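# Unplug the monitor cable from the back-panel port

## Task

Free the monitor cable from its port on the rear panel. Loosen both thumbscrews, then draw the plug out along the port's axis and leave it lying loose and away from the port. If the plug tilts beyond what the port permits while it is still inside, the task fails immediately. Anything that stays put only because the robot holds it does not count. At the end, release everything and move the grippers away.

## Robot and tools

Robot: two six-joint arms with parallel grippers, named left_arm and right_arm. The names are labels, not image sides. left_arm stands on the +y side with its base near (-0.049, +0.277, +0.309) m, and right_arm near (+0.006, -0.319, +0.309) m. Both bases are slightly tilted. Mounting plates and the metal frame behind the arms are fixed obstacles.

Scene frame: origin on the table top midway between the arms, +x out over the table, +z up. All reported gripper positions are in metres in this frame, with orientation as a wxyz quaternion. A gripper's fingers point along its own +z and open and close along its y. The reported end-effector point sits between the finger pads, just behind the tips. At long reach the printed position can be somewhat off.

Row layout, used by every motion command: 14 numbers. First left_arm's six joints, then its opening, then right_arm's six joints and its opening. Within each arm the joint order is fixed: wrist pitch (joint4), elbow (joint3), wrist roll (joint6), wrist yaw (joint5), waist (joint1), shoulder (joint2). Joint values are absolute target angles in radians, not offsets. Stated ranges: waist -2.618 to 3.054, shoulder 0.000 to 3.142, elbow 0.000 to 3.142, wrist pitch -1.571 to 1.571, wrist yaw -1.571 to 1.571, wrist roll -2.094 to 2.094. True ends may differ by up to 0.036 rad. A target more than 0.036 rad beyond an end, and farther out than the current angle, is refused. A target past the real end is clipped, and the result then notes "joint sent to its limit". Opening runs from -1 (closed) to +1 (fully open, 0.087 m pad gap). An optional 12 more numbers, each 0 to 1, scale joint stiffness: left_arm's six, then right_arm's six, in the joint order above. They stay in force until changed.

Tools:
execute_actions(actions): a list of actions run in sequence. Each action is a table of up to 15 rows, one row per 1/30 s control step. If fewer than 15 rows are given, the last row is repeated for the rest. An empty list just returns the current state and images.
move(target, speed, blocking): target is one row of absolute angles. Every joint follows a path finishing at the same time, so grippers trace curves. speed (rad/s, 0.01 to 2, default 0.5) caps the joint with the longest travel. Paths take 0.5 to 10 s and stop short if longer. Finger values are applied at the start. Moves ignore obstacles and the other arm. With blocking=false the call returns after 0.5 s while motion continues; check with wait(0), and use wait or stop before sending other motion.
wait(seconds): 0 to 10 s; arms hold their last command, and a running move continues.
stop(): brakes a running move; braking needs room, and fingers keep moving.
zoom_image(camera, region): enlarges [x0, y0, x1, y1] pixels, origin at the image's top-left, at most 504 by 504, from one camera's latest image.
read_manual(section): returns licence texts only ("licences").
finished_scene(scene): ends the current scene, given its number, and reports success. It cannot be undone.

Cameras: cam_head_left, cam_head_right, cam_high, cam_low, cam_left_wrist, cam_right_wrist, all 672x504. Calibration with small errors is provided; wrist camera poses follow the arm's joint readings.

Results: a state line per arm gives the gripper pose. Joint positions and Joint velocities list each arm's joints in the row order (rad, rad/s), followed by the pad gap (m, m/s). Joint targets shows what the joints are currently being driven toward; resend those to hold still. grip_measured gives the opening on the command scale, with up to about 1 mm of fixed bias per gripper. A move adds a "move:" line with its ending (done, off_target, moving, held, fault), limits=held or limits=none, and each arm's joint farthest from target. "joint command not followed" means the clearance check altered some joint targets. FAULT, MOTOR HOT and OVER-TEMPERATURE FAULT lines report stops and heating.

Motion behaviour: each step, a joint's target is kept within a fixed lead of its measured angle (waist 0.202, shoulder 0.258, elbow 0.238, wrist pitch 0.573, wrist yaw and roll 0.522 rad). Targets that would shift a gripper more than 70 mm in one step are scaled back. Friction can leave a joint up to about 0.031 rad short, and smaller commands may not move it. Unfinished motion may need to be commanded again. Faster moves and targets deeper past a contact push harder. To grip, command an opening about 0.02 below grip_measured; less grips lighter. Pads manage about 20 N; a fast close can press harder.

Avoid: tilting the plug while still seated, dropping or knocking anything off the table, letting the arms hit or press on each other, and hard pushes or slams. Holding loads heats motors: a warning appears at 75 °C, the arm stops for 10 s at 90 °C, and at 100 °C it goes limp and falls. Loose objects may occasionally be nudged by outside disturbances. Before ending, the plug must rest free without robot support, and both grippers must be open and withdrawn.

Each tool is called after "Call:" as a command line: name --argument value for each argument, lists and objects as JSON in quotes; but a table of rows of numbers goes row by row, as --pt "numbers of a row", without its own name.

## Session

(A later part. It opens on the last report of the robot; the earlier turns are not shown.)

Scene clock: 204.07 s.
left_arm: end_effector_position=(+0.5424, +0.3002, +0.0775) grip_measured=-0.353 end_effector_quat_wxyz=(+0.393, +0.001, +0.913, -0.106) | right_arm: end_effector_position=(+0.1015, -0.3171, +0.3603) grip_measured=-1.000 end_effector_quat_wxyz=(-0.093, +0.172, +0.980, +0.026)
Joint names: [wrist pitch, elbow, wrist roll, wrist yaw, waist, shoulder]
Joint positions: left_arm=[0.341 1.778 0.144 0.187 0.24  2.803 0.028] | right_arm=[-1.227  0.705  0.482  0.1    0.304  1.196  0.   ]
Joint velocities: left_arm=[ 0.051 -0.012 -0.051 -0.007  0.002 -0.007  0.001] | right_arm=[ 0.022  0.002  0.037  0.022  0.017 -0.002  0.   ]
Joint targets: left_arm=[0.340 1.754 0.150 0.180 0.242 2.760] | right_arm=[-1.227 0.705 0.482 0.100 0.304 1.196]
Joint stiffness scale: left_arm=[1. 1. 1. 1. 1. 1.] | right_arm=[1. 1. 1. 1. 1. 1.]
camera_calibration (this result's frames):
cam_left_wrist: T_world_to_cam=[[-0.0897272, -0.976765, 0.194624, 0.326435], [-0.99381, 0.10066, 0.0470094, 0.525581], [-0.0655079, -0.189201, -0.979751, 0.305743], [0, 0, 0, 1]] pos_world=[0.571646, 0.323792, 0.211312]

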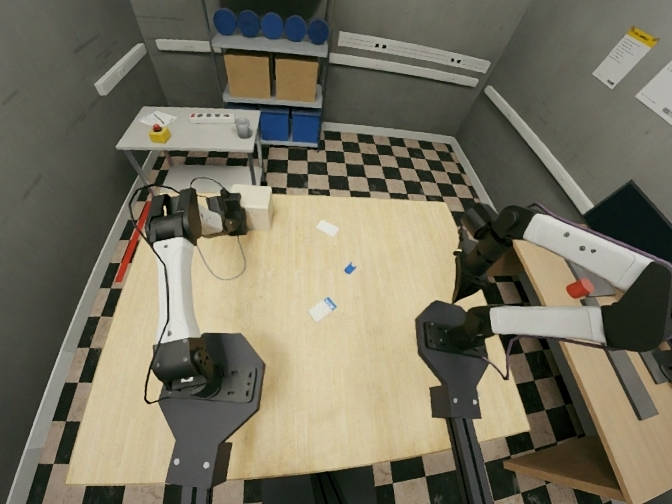

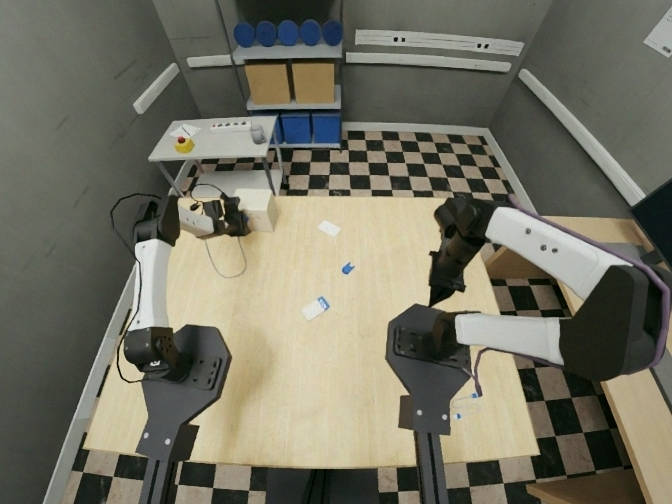

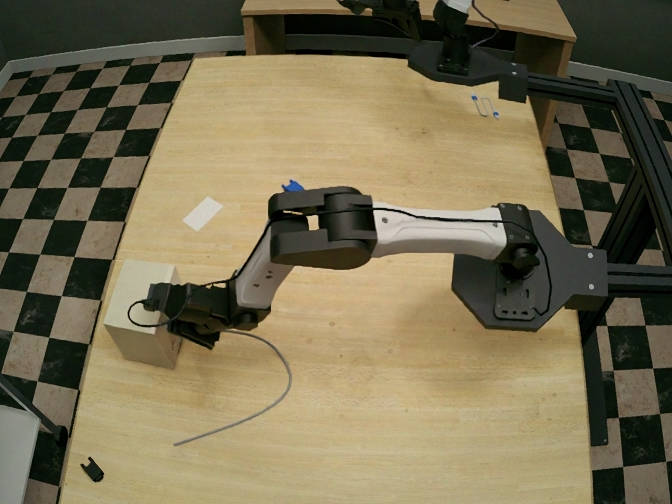

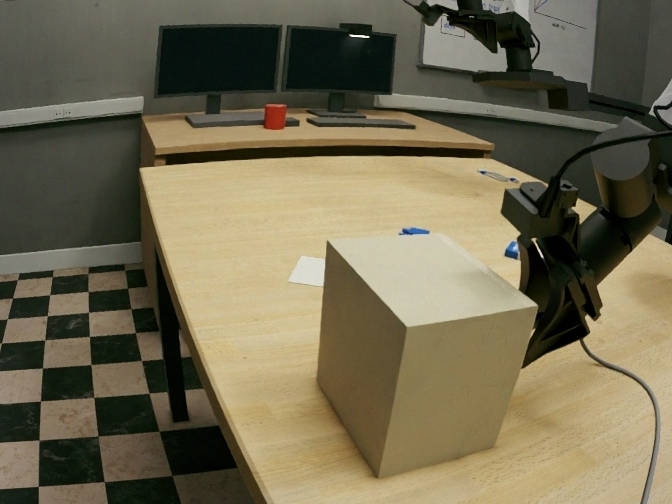

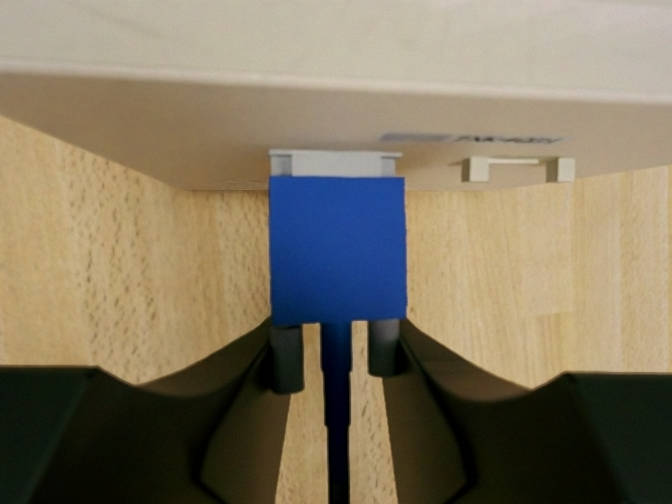

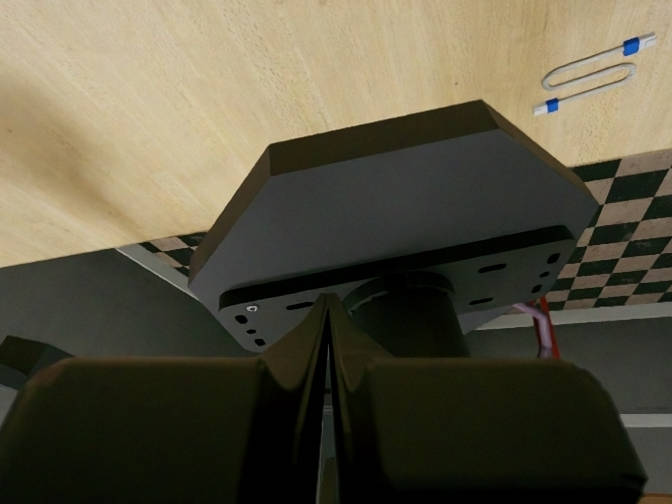

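Call:
execute_actions --actions '[]'

Call:
move --target '[0.32,1.70,0.15,0.175,0.245,2.72,0.3,-1.227,0.705,0.482,0.1,0.304,1.196,-1]' --speed 0.15

Call:
move --target '[0.32,1.60,0.2,0.175,0.24,2.60,0.3,-1.227,0.705,0.482,0.1,0.304,1.196,-1]' --speed 0.4

Call:
move --target '[1.326,1.515,1.067,-0.42,-0.045,2.975,-0.6,-1.227,0.705,0.482,0.1,0.304,1.196,-1]' --speed 0.8

Call:
move --target '[1.30,1.608,1.073,-0.354,0.018,3.03,-0.6,-1.227,0.705,0.482,0.1,0.304,1.196,-1]' --speed 0.12

Scene clock: 206.27 s.
left_arm: end_effector_position=(+0.5425, +0.3002, +0.0776) grip_measured=-0.353 end_effector_quat_wxyz=(+0.393, +0.001, +0.913, -0.106) | right_arm: end_effector_position=(+0.1015, -0.3171, +0.3603) grip_measured=-1.000 end_effector_quat_wxyz=(-0.093, +0.172, +0.980, +0.026)
Joint names: [wrist pitch, elbow, wrist roll, wrist yaw, waist, shoulder]
Joint positions: left_arm=[0.342 1.778 0.144 0.187 0.24  2.803 0.028] | right_arm=[-1.227  0.705  0.482  0.1    0.304  1.196  0.   ]
Joint velocities: left_arm=[ 0.022  0.007  0.022 -0.007 -0.012 -0.007  0.001] | right_arm=[-0.022 -0.017  0.051 -0.037 -0.007  0.007  0.   ]
Joint targets: left_arm=[0.340 1.754 0.150 0.180 0.242 2.760] | right_arm=[-1.227 0.705 0.482 0.100 0.304 1.196]
Joint stiffness scale: left_arm=[1. 1. 1. 1. 1. 1.] | right_arm=[1. 1. 1. 1. 1. 1.]
camera_calibration (this result's frames):
cam_left_wrist: T_world_to_cam=[[-0.0897386, -0.976782, 0.194536, 0.326469], [-0.993833, 0.100595, 0.0466453, 0.525713], [-0.0651316, -0.18915, -0.979786, 0.305587], [0, 0, 0, 1]] pos_world=[0.571672, 0.323807, 0.211378]

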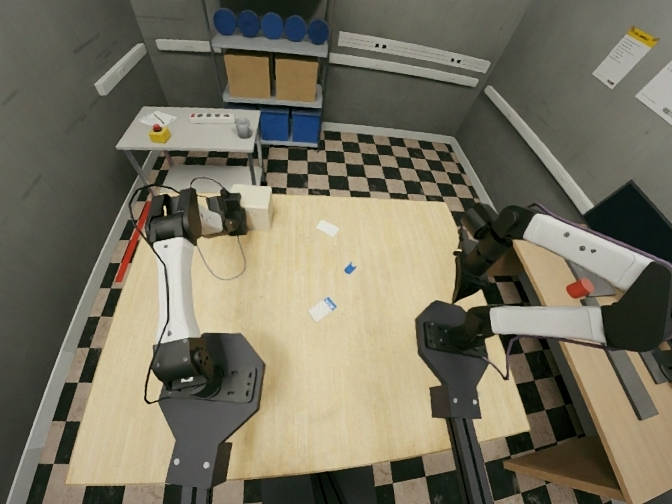

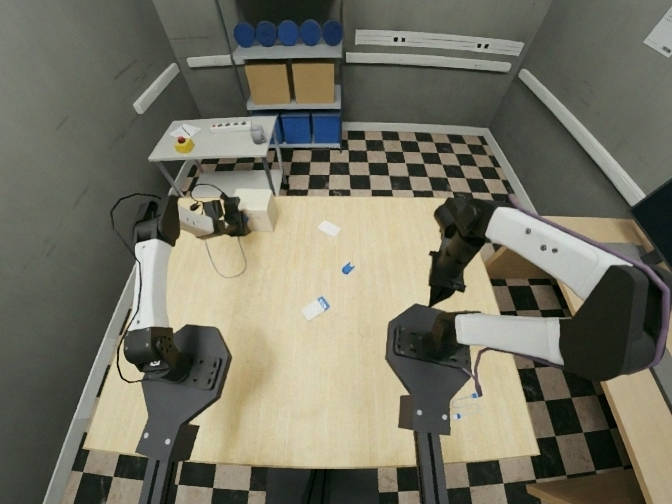

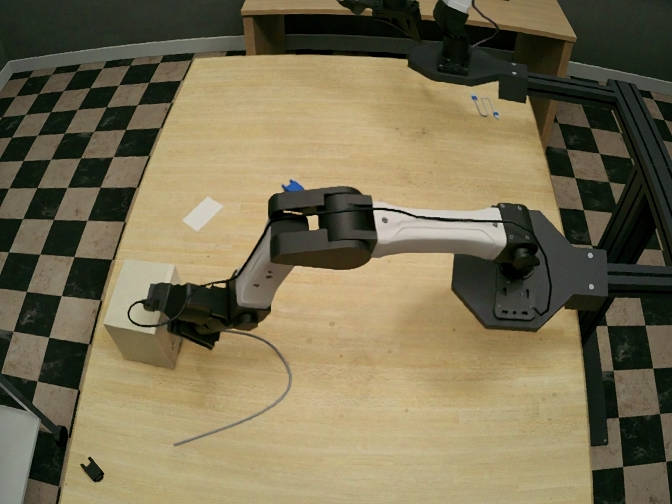

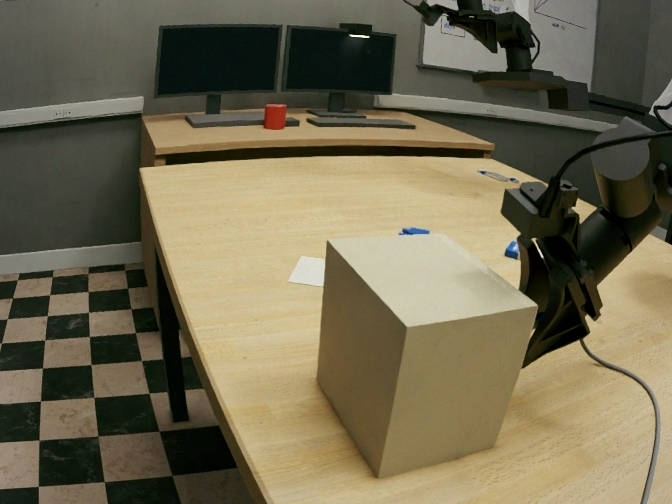

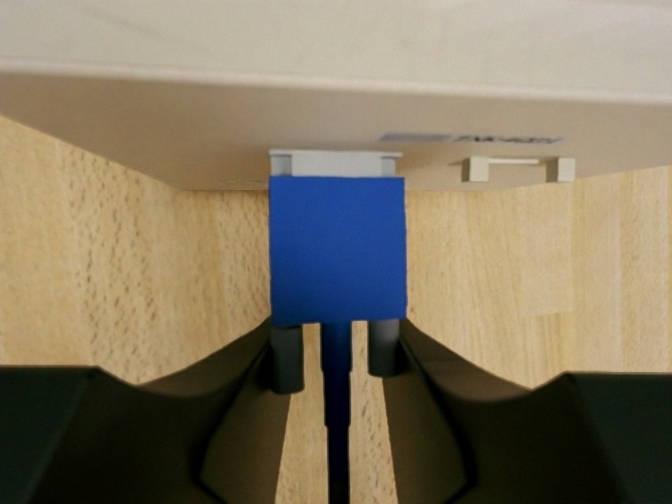

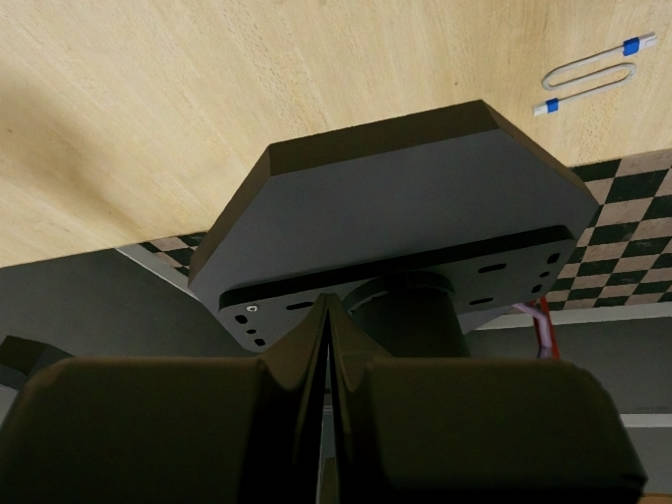

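Scene clock: 207.17 s.
left_arm: end_effector_position=(+0.5435, +0.3045, +0.1017) grip_measured=+0.300 end_effector_quat_wxyz=(+0.400, +0.001, +0.910, -0.104) | right_arm: end_effector_position=(+0.1015, -0.3171, +0.3603) grip_measured=-1.000 end_effector_quat_wxyz=(-0.093, +0.172, +0.980, +0.026)
Joint names: [wrist pitch, elbow, wrist roll, wrist yaw, waist, shoulder]
Joint positions: left_arm=[0.339 1.72  0.144 0.187 0.24  2.727 0.057] | right_arm=[-1.227  0.705  0.482  0.1    0.304  1.196  0.   ]
Joint velocities: left_arm=[ 0.007 -0.012 -0.037 -0.081 -0.012 -0.012  0.002] | right_arm=[ 0.037 -0.017  0.037 -0.022 -0.017  0.012  0.   ]
Joint targets: left_arm=[0.320 1.700 0.150 0.175 0.245 2.720] | right_arm=[-1.227 0.705 0.482 0.100 0.304 1.196]
Joint stiffness scale: left_arm=[1. 1. 1. 1. 1. 1.] | right_arm=[1. 1. 1. 1. 1. 1.]
move: done; limits=none; left_arm: farthest joint: the elbow, 0.020 radians from its target (0.078 radians at the start); right_arm: farthest joint: the waist, 0.000 radians from its target (0.000 radians at the start)
camera_calibration (this result's frames):
cam_left_wrist: T_world_to_cam=[[-0.0898891, -0.977516, 0.190743, 0.326725], [-0.994691, 0.097748, 0.0321816, 0.527936], [-0.0501028, -0.186838, -0.981112, 0.321379], [0, 0, 0, 1]] pos_world=[0.570604, 0.32782, 0.235999]

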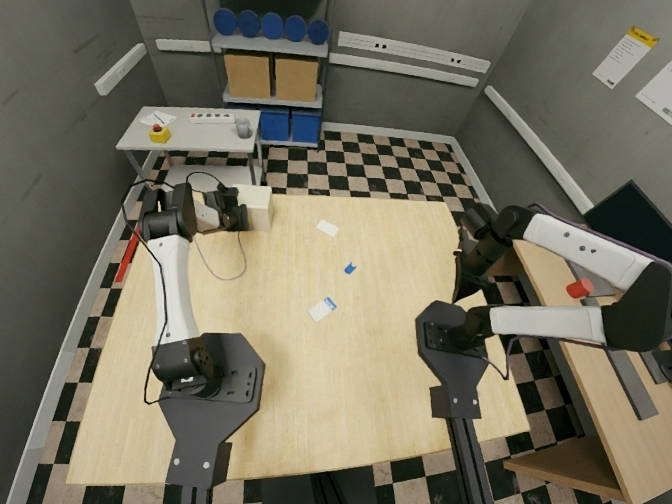

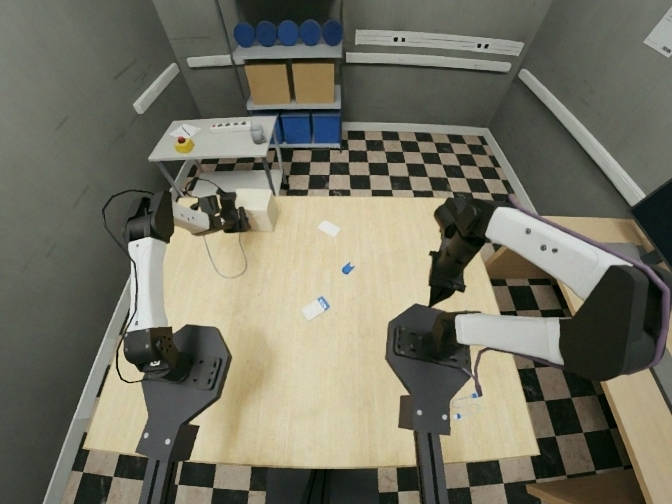

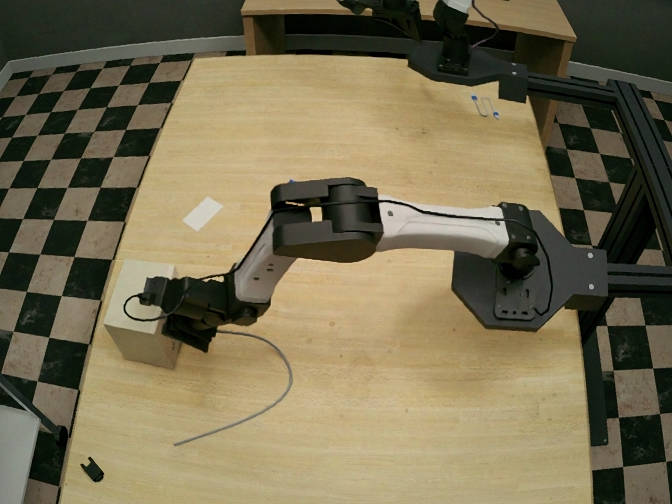

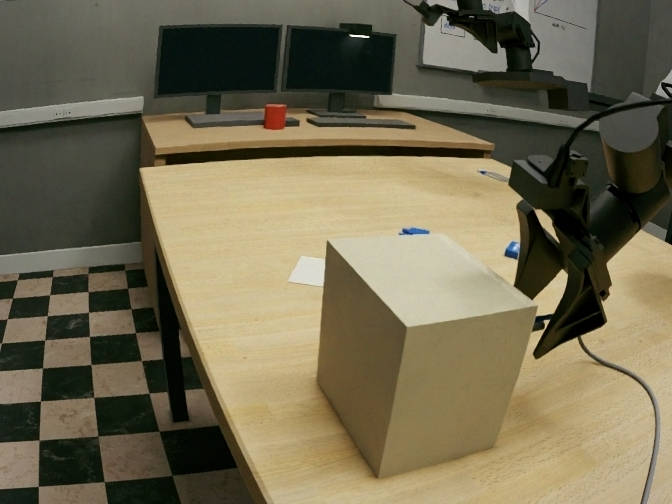

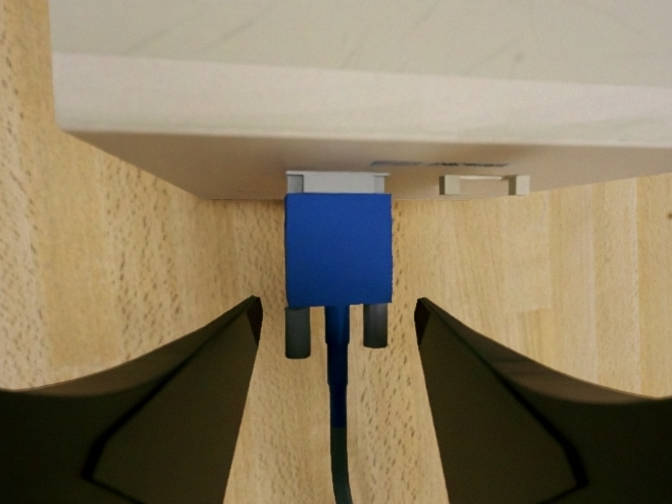

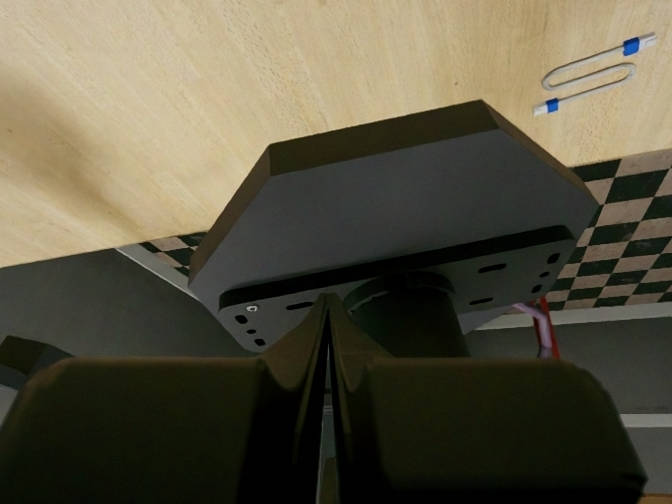

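Scene clock: 208.13 s.
left_arm: end_effector_position=(+0.5405, +0.3123, +0.1389) grip_measured=+0.300 end_effector_quat_wxyz=(+0.413, +0.024, +0.906, -0.092) | right_arm: end_effector_position=(+0.1015, -0.3171, +0.3603) grip_measured=-1.000 end_effector_quat_wxyz=(-0.093, +0.172, +0.980, +0.026)
Joint names: [wrist pitch, elbow, wrist roll, wrist yaw, waist, shoulder]
Joint positions: left_arm=[0.337 1.619 0.194 0.187 0.24  2.602 0.057] | right_arm=[-1.227  0.705  0.482  0.1    0.304  1.196  0.   ]
Joint velocities: left_arm=[-0.037  0.002  0.022 -0.037 -0.017 -0.007 -0.001] | right_arm=[-0.066 -0.012  0.081  0.007  0.002 -0.007  0.   ]
Joint targets: left_arm=[0.320 1.600 0.200 0.175 0.240 2.600] | right_arm=[-1.227 0.705 0.482 0.100 0.304 1.196]
Joint stiffness scale: left_arm=[1. 1. 1. 1. 1. 1.] | right_arm=[1. 1. 1. 1. 1. 1.]
move: done; limits=none; left_arm: farthest joint: the elbow, 0.019 radians from its target (0.120 radians at the start); right_arm: farthest joint: the waist, 0.000 radians from its target (0.000 radians at the start)
camera_calibration (this result's frames):
cam_left_wrist: T_world_to_cam=[[-0.12318, -0.981212, 0.148489, 0.352051], [-0.992083, 0.125441, 0.0059175, 0.51659], [-0.0244329, -0.146585, -0.988896, 0.333763], [0, 0, 0, 1]] pos_world=[0.564021, 0.32956, 0.274725]

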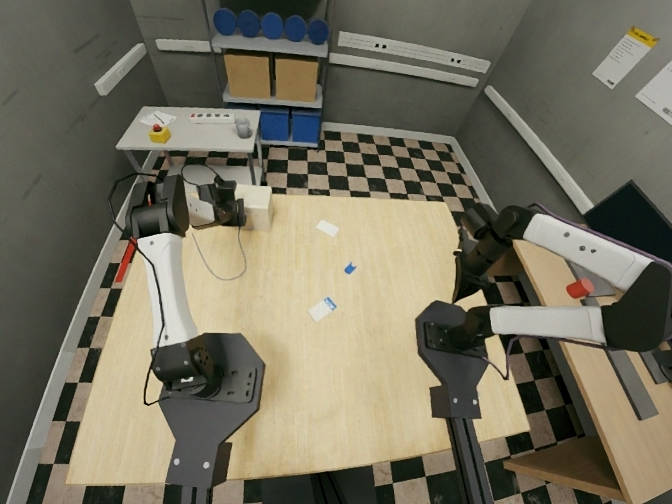

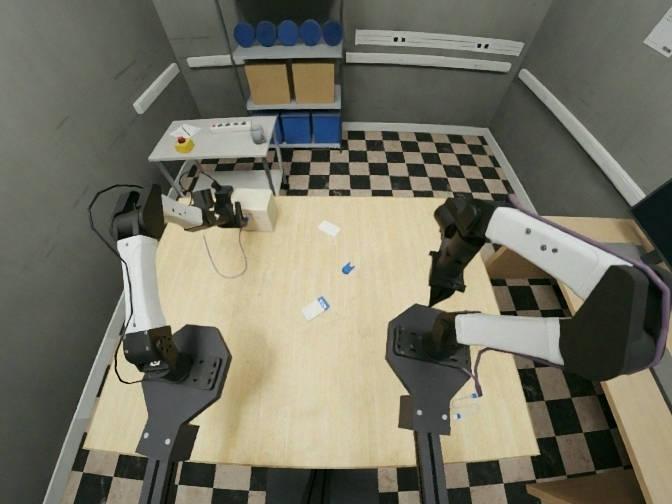

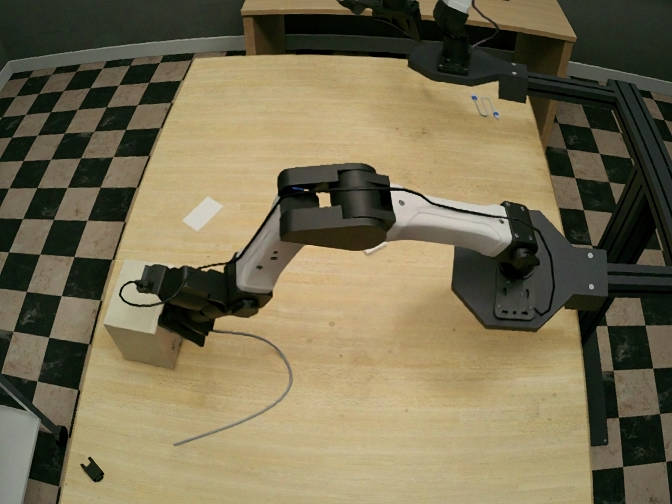

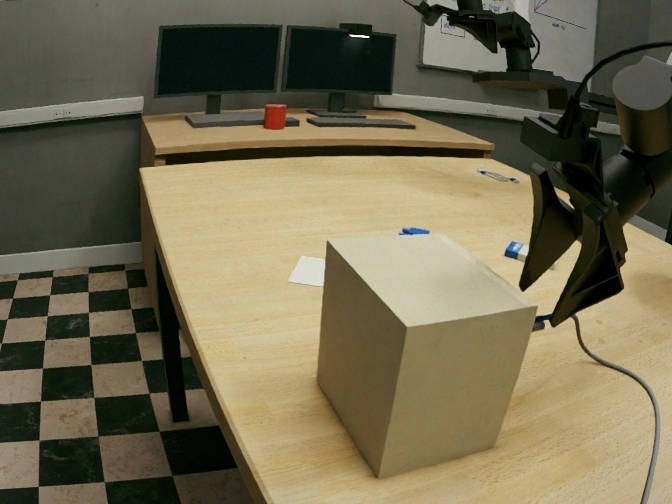

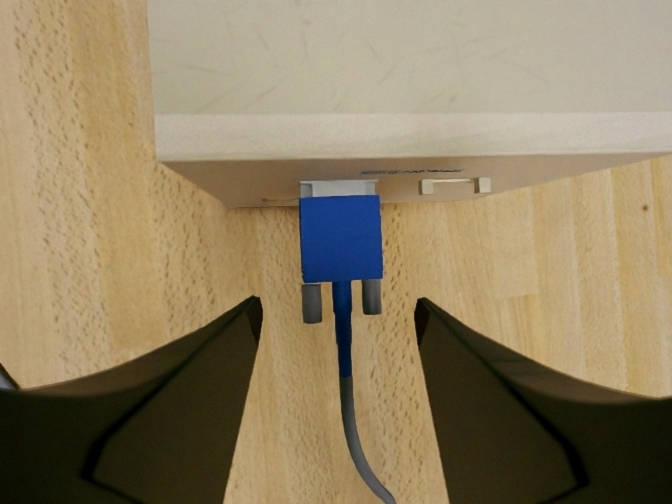

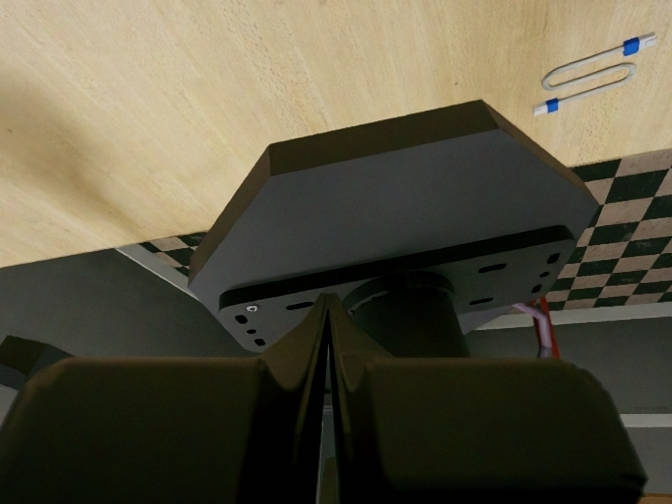

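Scene clock: 210.23 s.
left_arm: end_effector_position=(+0.5341, +0.2681, +0.1305) grip_measured=-0.600 end_effector_quat_wxyz=(+0.509, +0.274, +0.739, +0.346) | right_arm: end_effector_position=(+0.1015, -0.3171, +0.3603) grip_measured=-1.000 end_effector_quat_wxyz=(-0.093, +0.172, +0.980, +0.026)
Joint names: [wrist pitch, elbow, wrist roll, wrist yaw, waist, shoulder]
Joint positions: left_arm=[ 1.321  1.529  1.059 -0.408 -0.043  2.964  0.018] | right_arm=[-1.227  0.705  0.482  0.1    0.304  1.196  0.   ]
Joint velocities: left_arm=[ 0.037 -0.017  0.007  0.037  0.007  0.002 -0.   ] | right_arm=[-0.022 -0.007 -0.007  0.066 -0.007  0.007  0.   ]
Joint targets: left_arm=[1.326 1.515 1.067 -0.420 -0.045 2.975] | right_arm=[-1.227 0.705 0.482 0.100 0.304 1.196]
Joint stiffness scale: left_arm=[1. 1. 1. 1. 1. 1.] | right_arm=[1. 1. 1. 1. 1. 1.]
move: done; limits=none; left_arm: farthest joint: the elbow, 0.014 radians from its target (0.104 radians at the start); right_arm: farthest joint: the waist, 0.000 radians from its target (0.000 radians at the start)
camera_calibration (this result's frames):
cam_left_wrist: T_world_to_cam=[[-0.0574735, -0.610231, -0.790136, 0.297085], [-0.933387, 0.313669, -0.174357, 0.457582], [0.354239, 0.727482, -0.587609, -0.170131], [0, 0, 0, 1]] pos_world=[0.504442, 0.161528, 0.214549]

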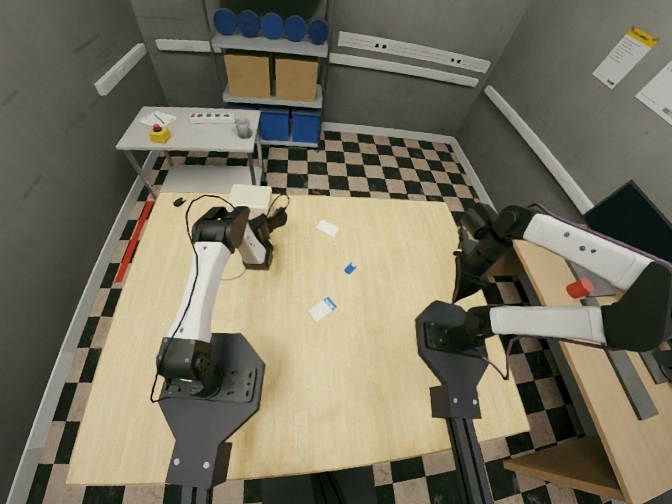

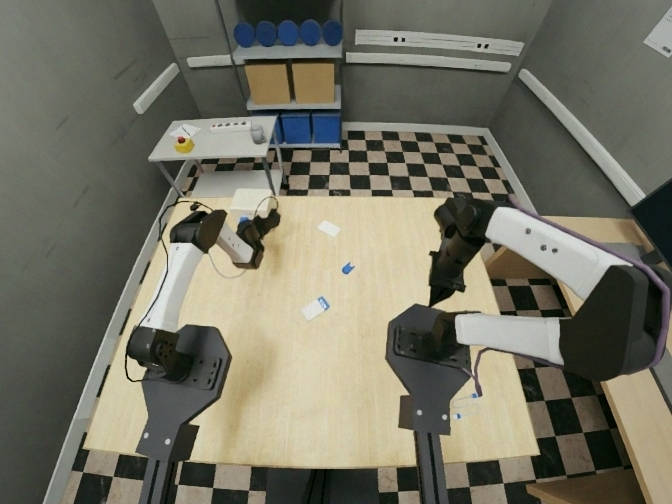

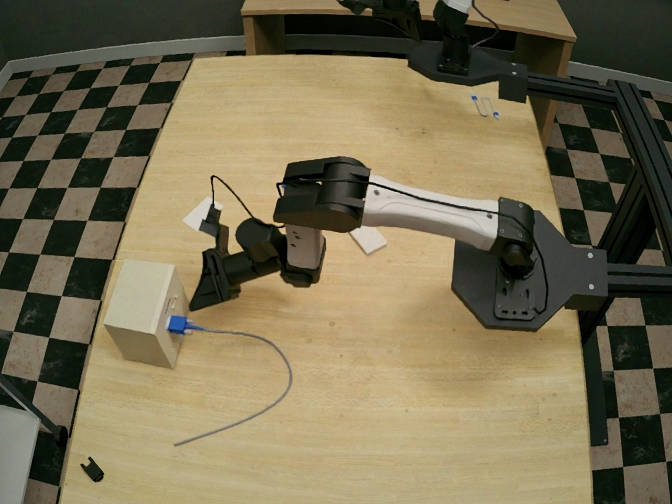

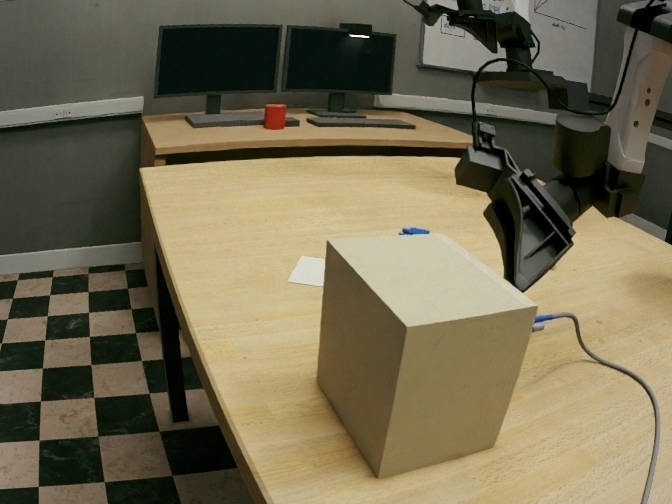

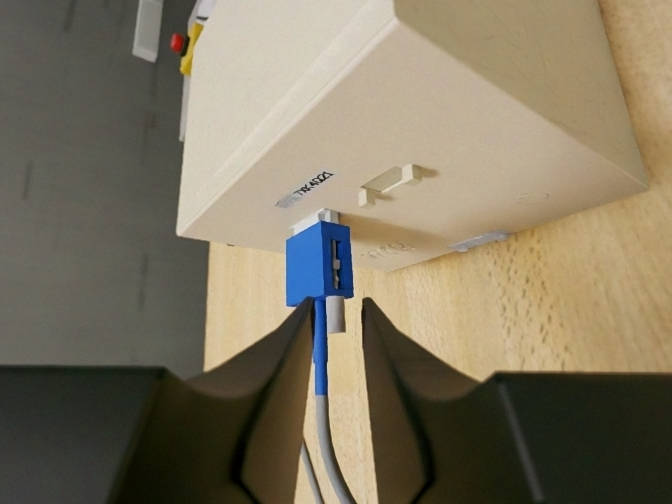

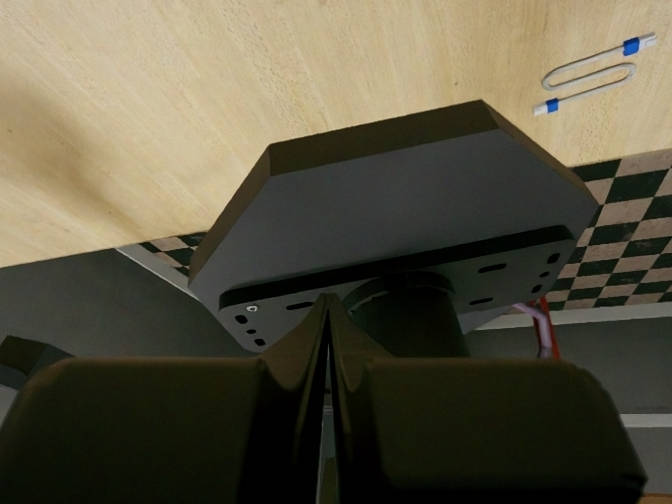

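Scene clock: 211.40 s.
left_arm: end_effector_position=(+0.5411, +0.2904, +0.1174) grip_measured=-0.600 end_effector_quat_wxyz=(+0.510, +0.269, +0.738, +0.351) | right_arm: end_effector_position=(+0.1015, -0.3171, +0.3603) grip_measured=-1.000 end_effector_quat_wxyz=(-0.093, +0.172, +0.980, +0.026)
Joint names: [wrist pitch, elbow, wrist roll, wrist yaw, waist, shoulder]
Joint positions: left_arm=[ 1.318  1.592  1.066 -0.365  0.01   3.012  0.018] | right_arm=[-1.227  0.705  0.482  0.1    0.304  1.196  0.   ]
Joint velocities: left_arm=[ 0.051 -0.002  0.022  0.037 -0.022  0.007  0.001] | right_arm=[ 0.051 -0.017 -0.022 -0.022 -0.007  0.007  0.   ]
Joint targets: left_arm=[1.300 1.608 1.073 -0.354 0.018 3.030] | right_arm=[-1.227 0.705 0.482 0.100 0.304 1.196]
Joint stiffness scale: left_arm=[1. 1. 1. 1. 1. 1.] | right_arm=[1. 1. 1. 1. 1. 1.]
move: done; limits=none; left_arm: farthest joint: the shoulder, 0.018 radians from its target (0.066 radians at the start); right_arm: farthest joint: the waist, 0.000 radians from its target (0.000 radians at the start)
camera_calibration (this result's frames):
cam_left_wrist: T_world_to_cam=[[-0.0439036, -0.609931, -0.791238, 0.293385], [-0.935164, 0.303734, -0.182246, 0.459553], [0.351484, 0.731936, -0.58372, -0.196824], [0, 0, 0, 1]] pos_world=[0.511819, 0.183425, 0.200998]

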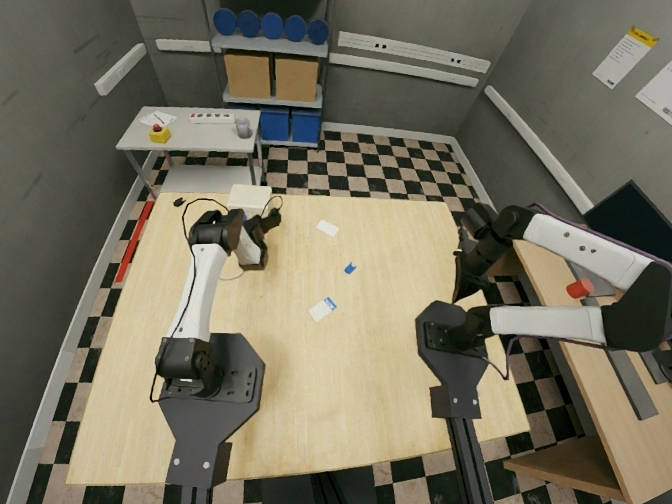

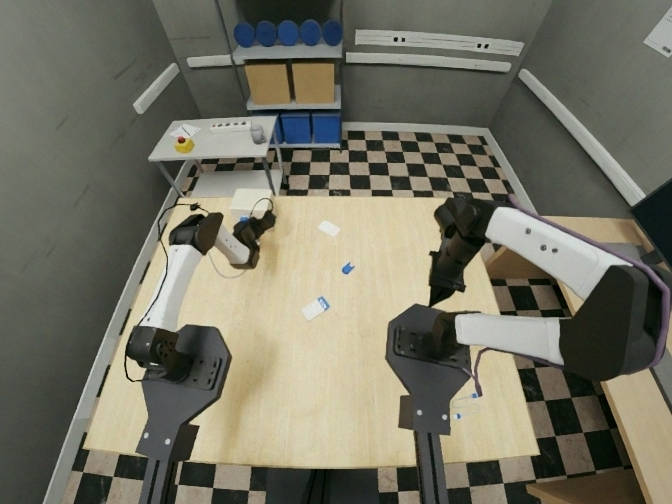

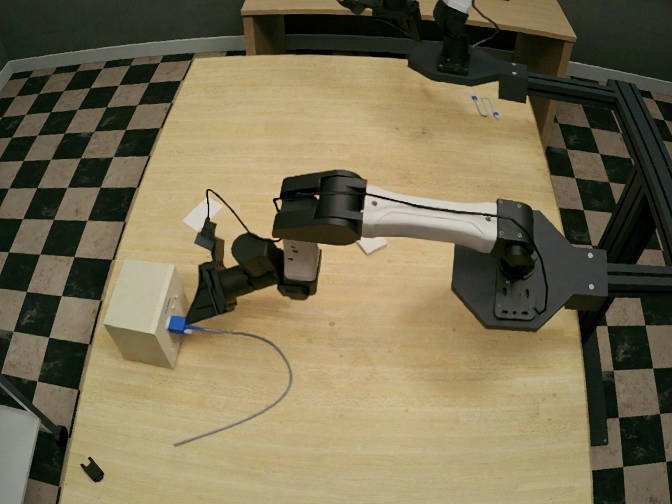

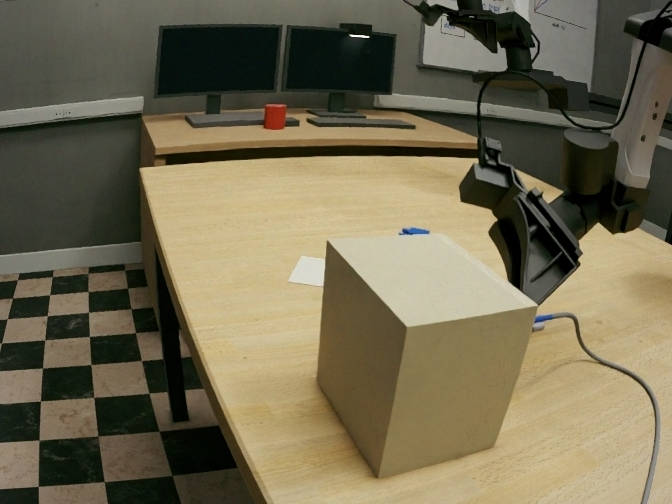

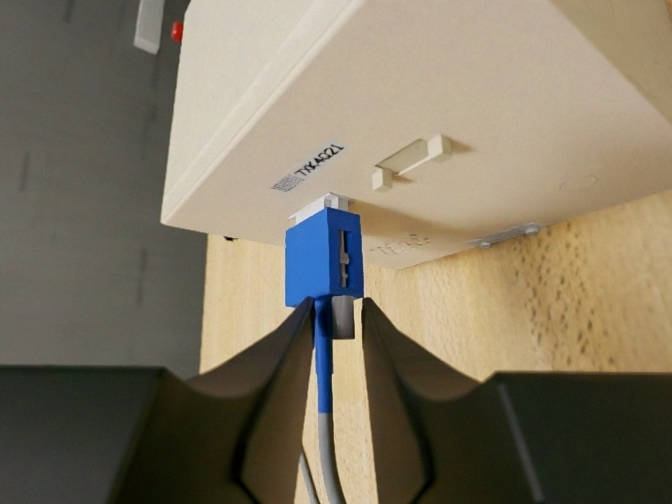

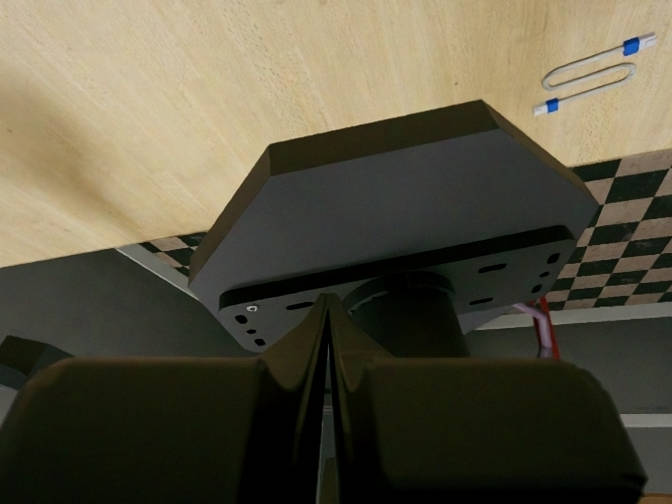

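Call:
move --target '[1.30,1.608,1.073,-0.354,-0.011,3.03,-0.7,-1.227,0.705,0.482,0.1,0.304,1.196,-1]' --speed 0.05

Call:
zoom_image --camera "cam_left_wrist" --region '[260,190,420,390]'

Scene clock: 214.83 s.
left_arm: end_effector_position=(+0.5418, +0.2816, +0.1189) grip_measured=-0.700 end_effector_quat_wxyz=(+0.514, +0.274, +0.735, +0.346) | right_arm: end_effector_position=(+0.1015, -0.3171, +0.3603) grip_measured=-1.000 end_effector_quat_wxyz=(-0.093, +0.172, +0.980, +0.026)
Joint names: [wrist pitch, elbow, wrist roll, wrist yaw, waist, shoulder]
Joint positions: left_arm=[ 1.318  1.592  1.066 -0.364 -0.005  3.012  0.013] | right_arm=[-1.227  0.705  0.482  0.1    0.304  1.196  0.   ]
Joint velocities: left_arm=[ 0.007  0.007 -0.051 -0.051 -0.007 -0.022 -0.   ] | right_arm=[-0.051 -0.002 -0.007 -0.037  0.007 -0.002  0.   ]
Joint targets: left_arm=[1.300 1.608 1.073 -0.354 -0.011 3.030] | right_arm=[-1.227 0.705 0.482 0.100 0.304 1.196]
Joint stiffness scale: left_arm=[1. 1. 1. 1. 1. 1.] | right_arm=[1. 1. 1. 1. 1. 1.]
move: done; limits=none; left_arm: farthest joint: the shoulder, 0.018 radians from its target (0.018 radians at the start); right_arm: farthest joint: the waist, 0.000 radians from its target (0.000 radians at the start)
camera_calibration (this result's frames):
cam_left_wrist: T_world_to_cam=[[-0.0510352, -0.610481, -0.790385, 0.293159], [-0.929898, 0.317706, -0.185347, 0.45677], [0.364261, 0.725518, -0.583899, -0.19481], [0, 0, 0, 1]] pos_world=[0.510673, 0.175187, 0.20262]

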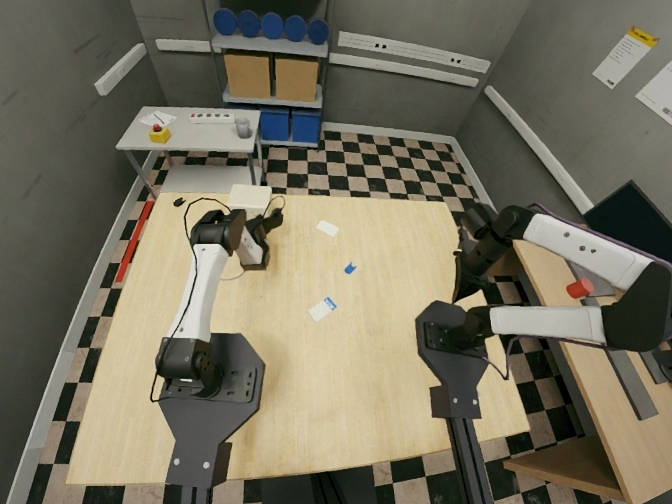

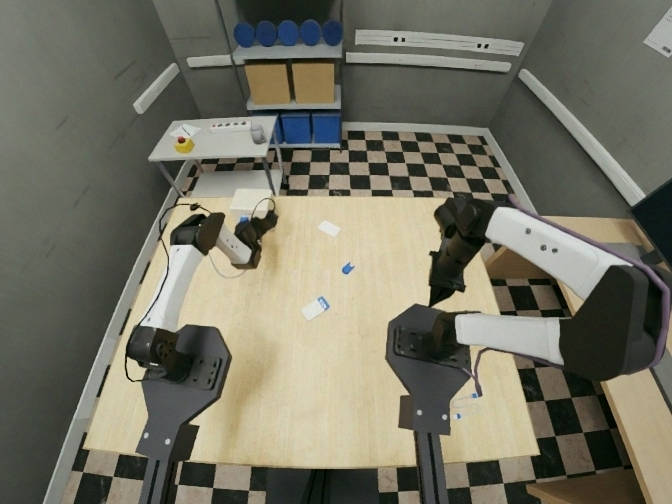

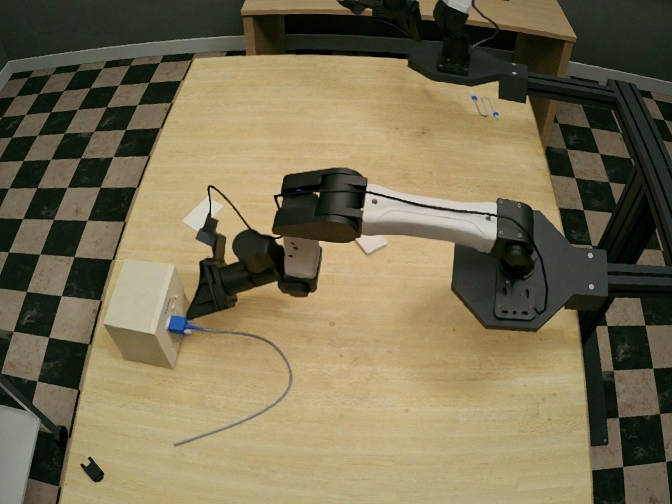

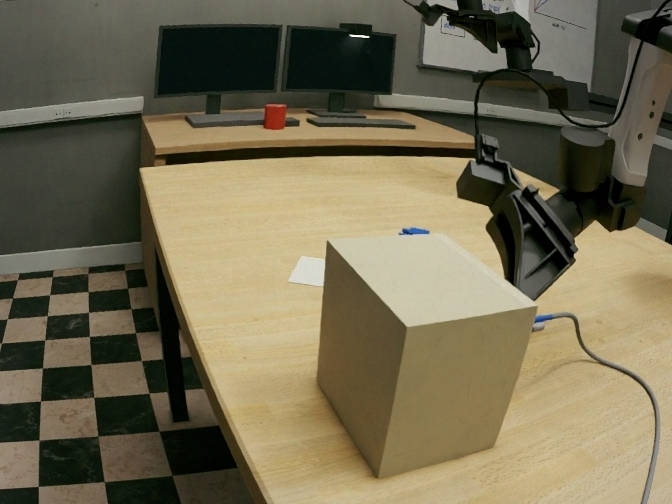

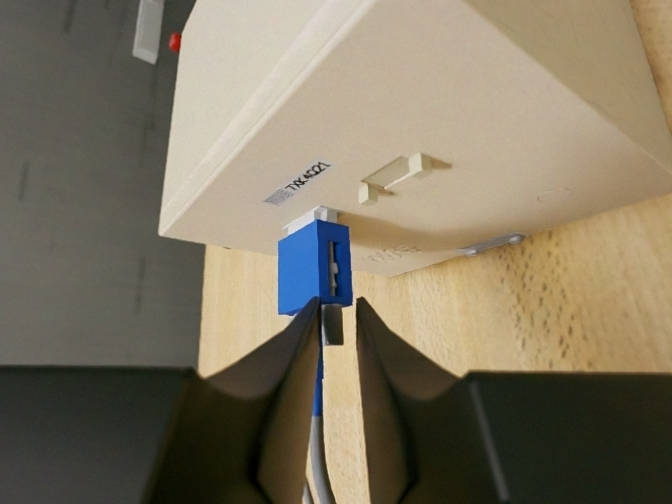

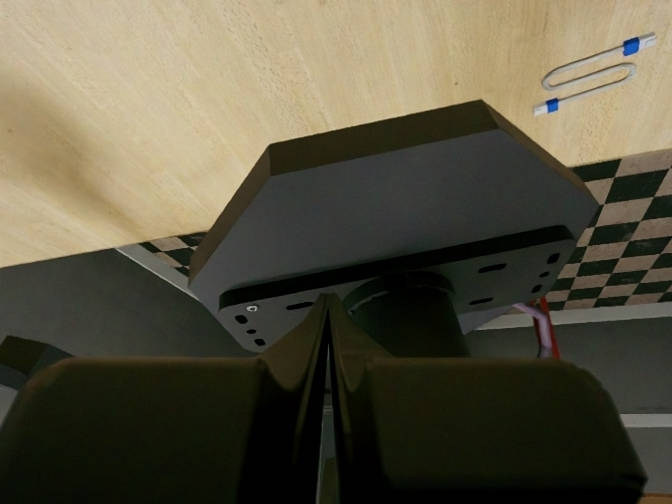

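Region (260, 190, 420, 390) of cam_left_wrist's 672x504 image, scaled by 2.520, with more detail than that image has; it fills the left 403 columns of this view, and the rest is white.

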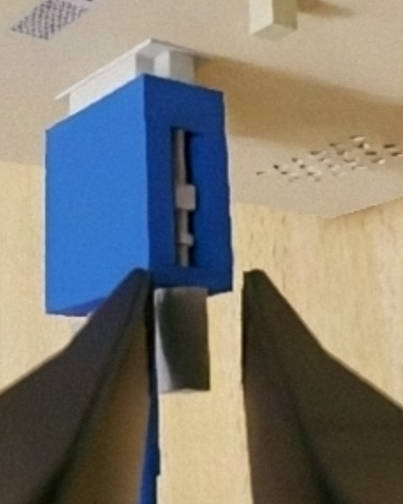

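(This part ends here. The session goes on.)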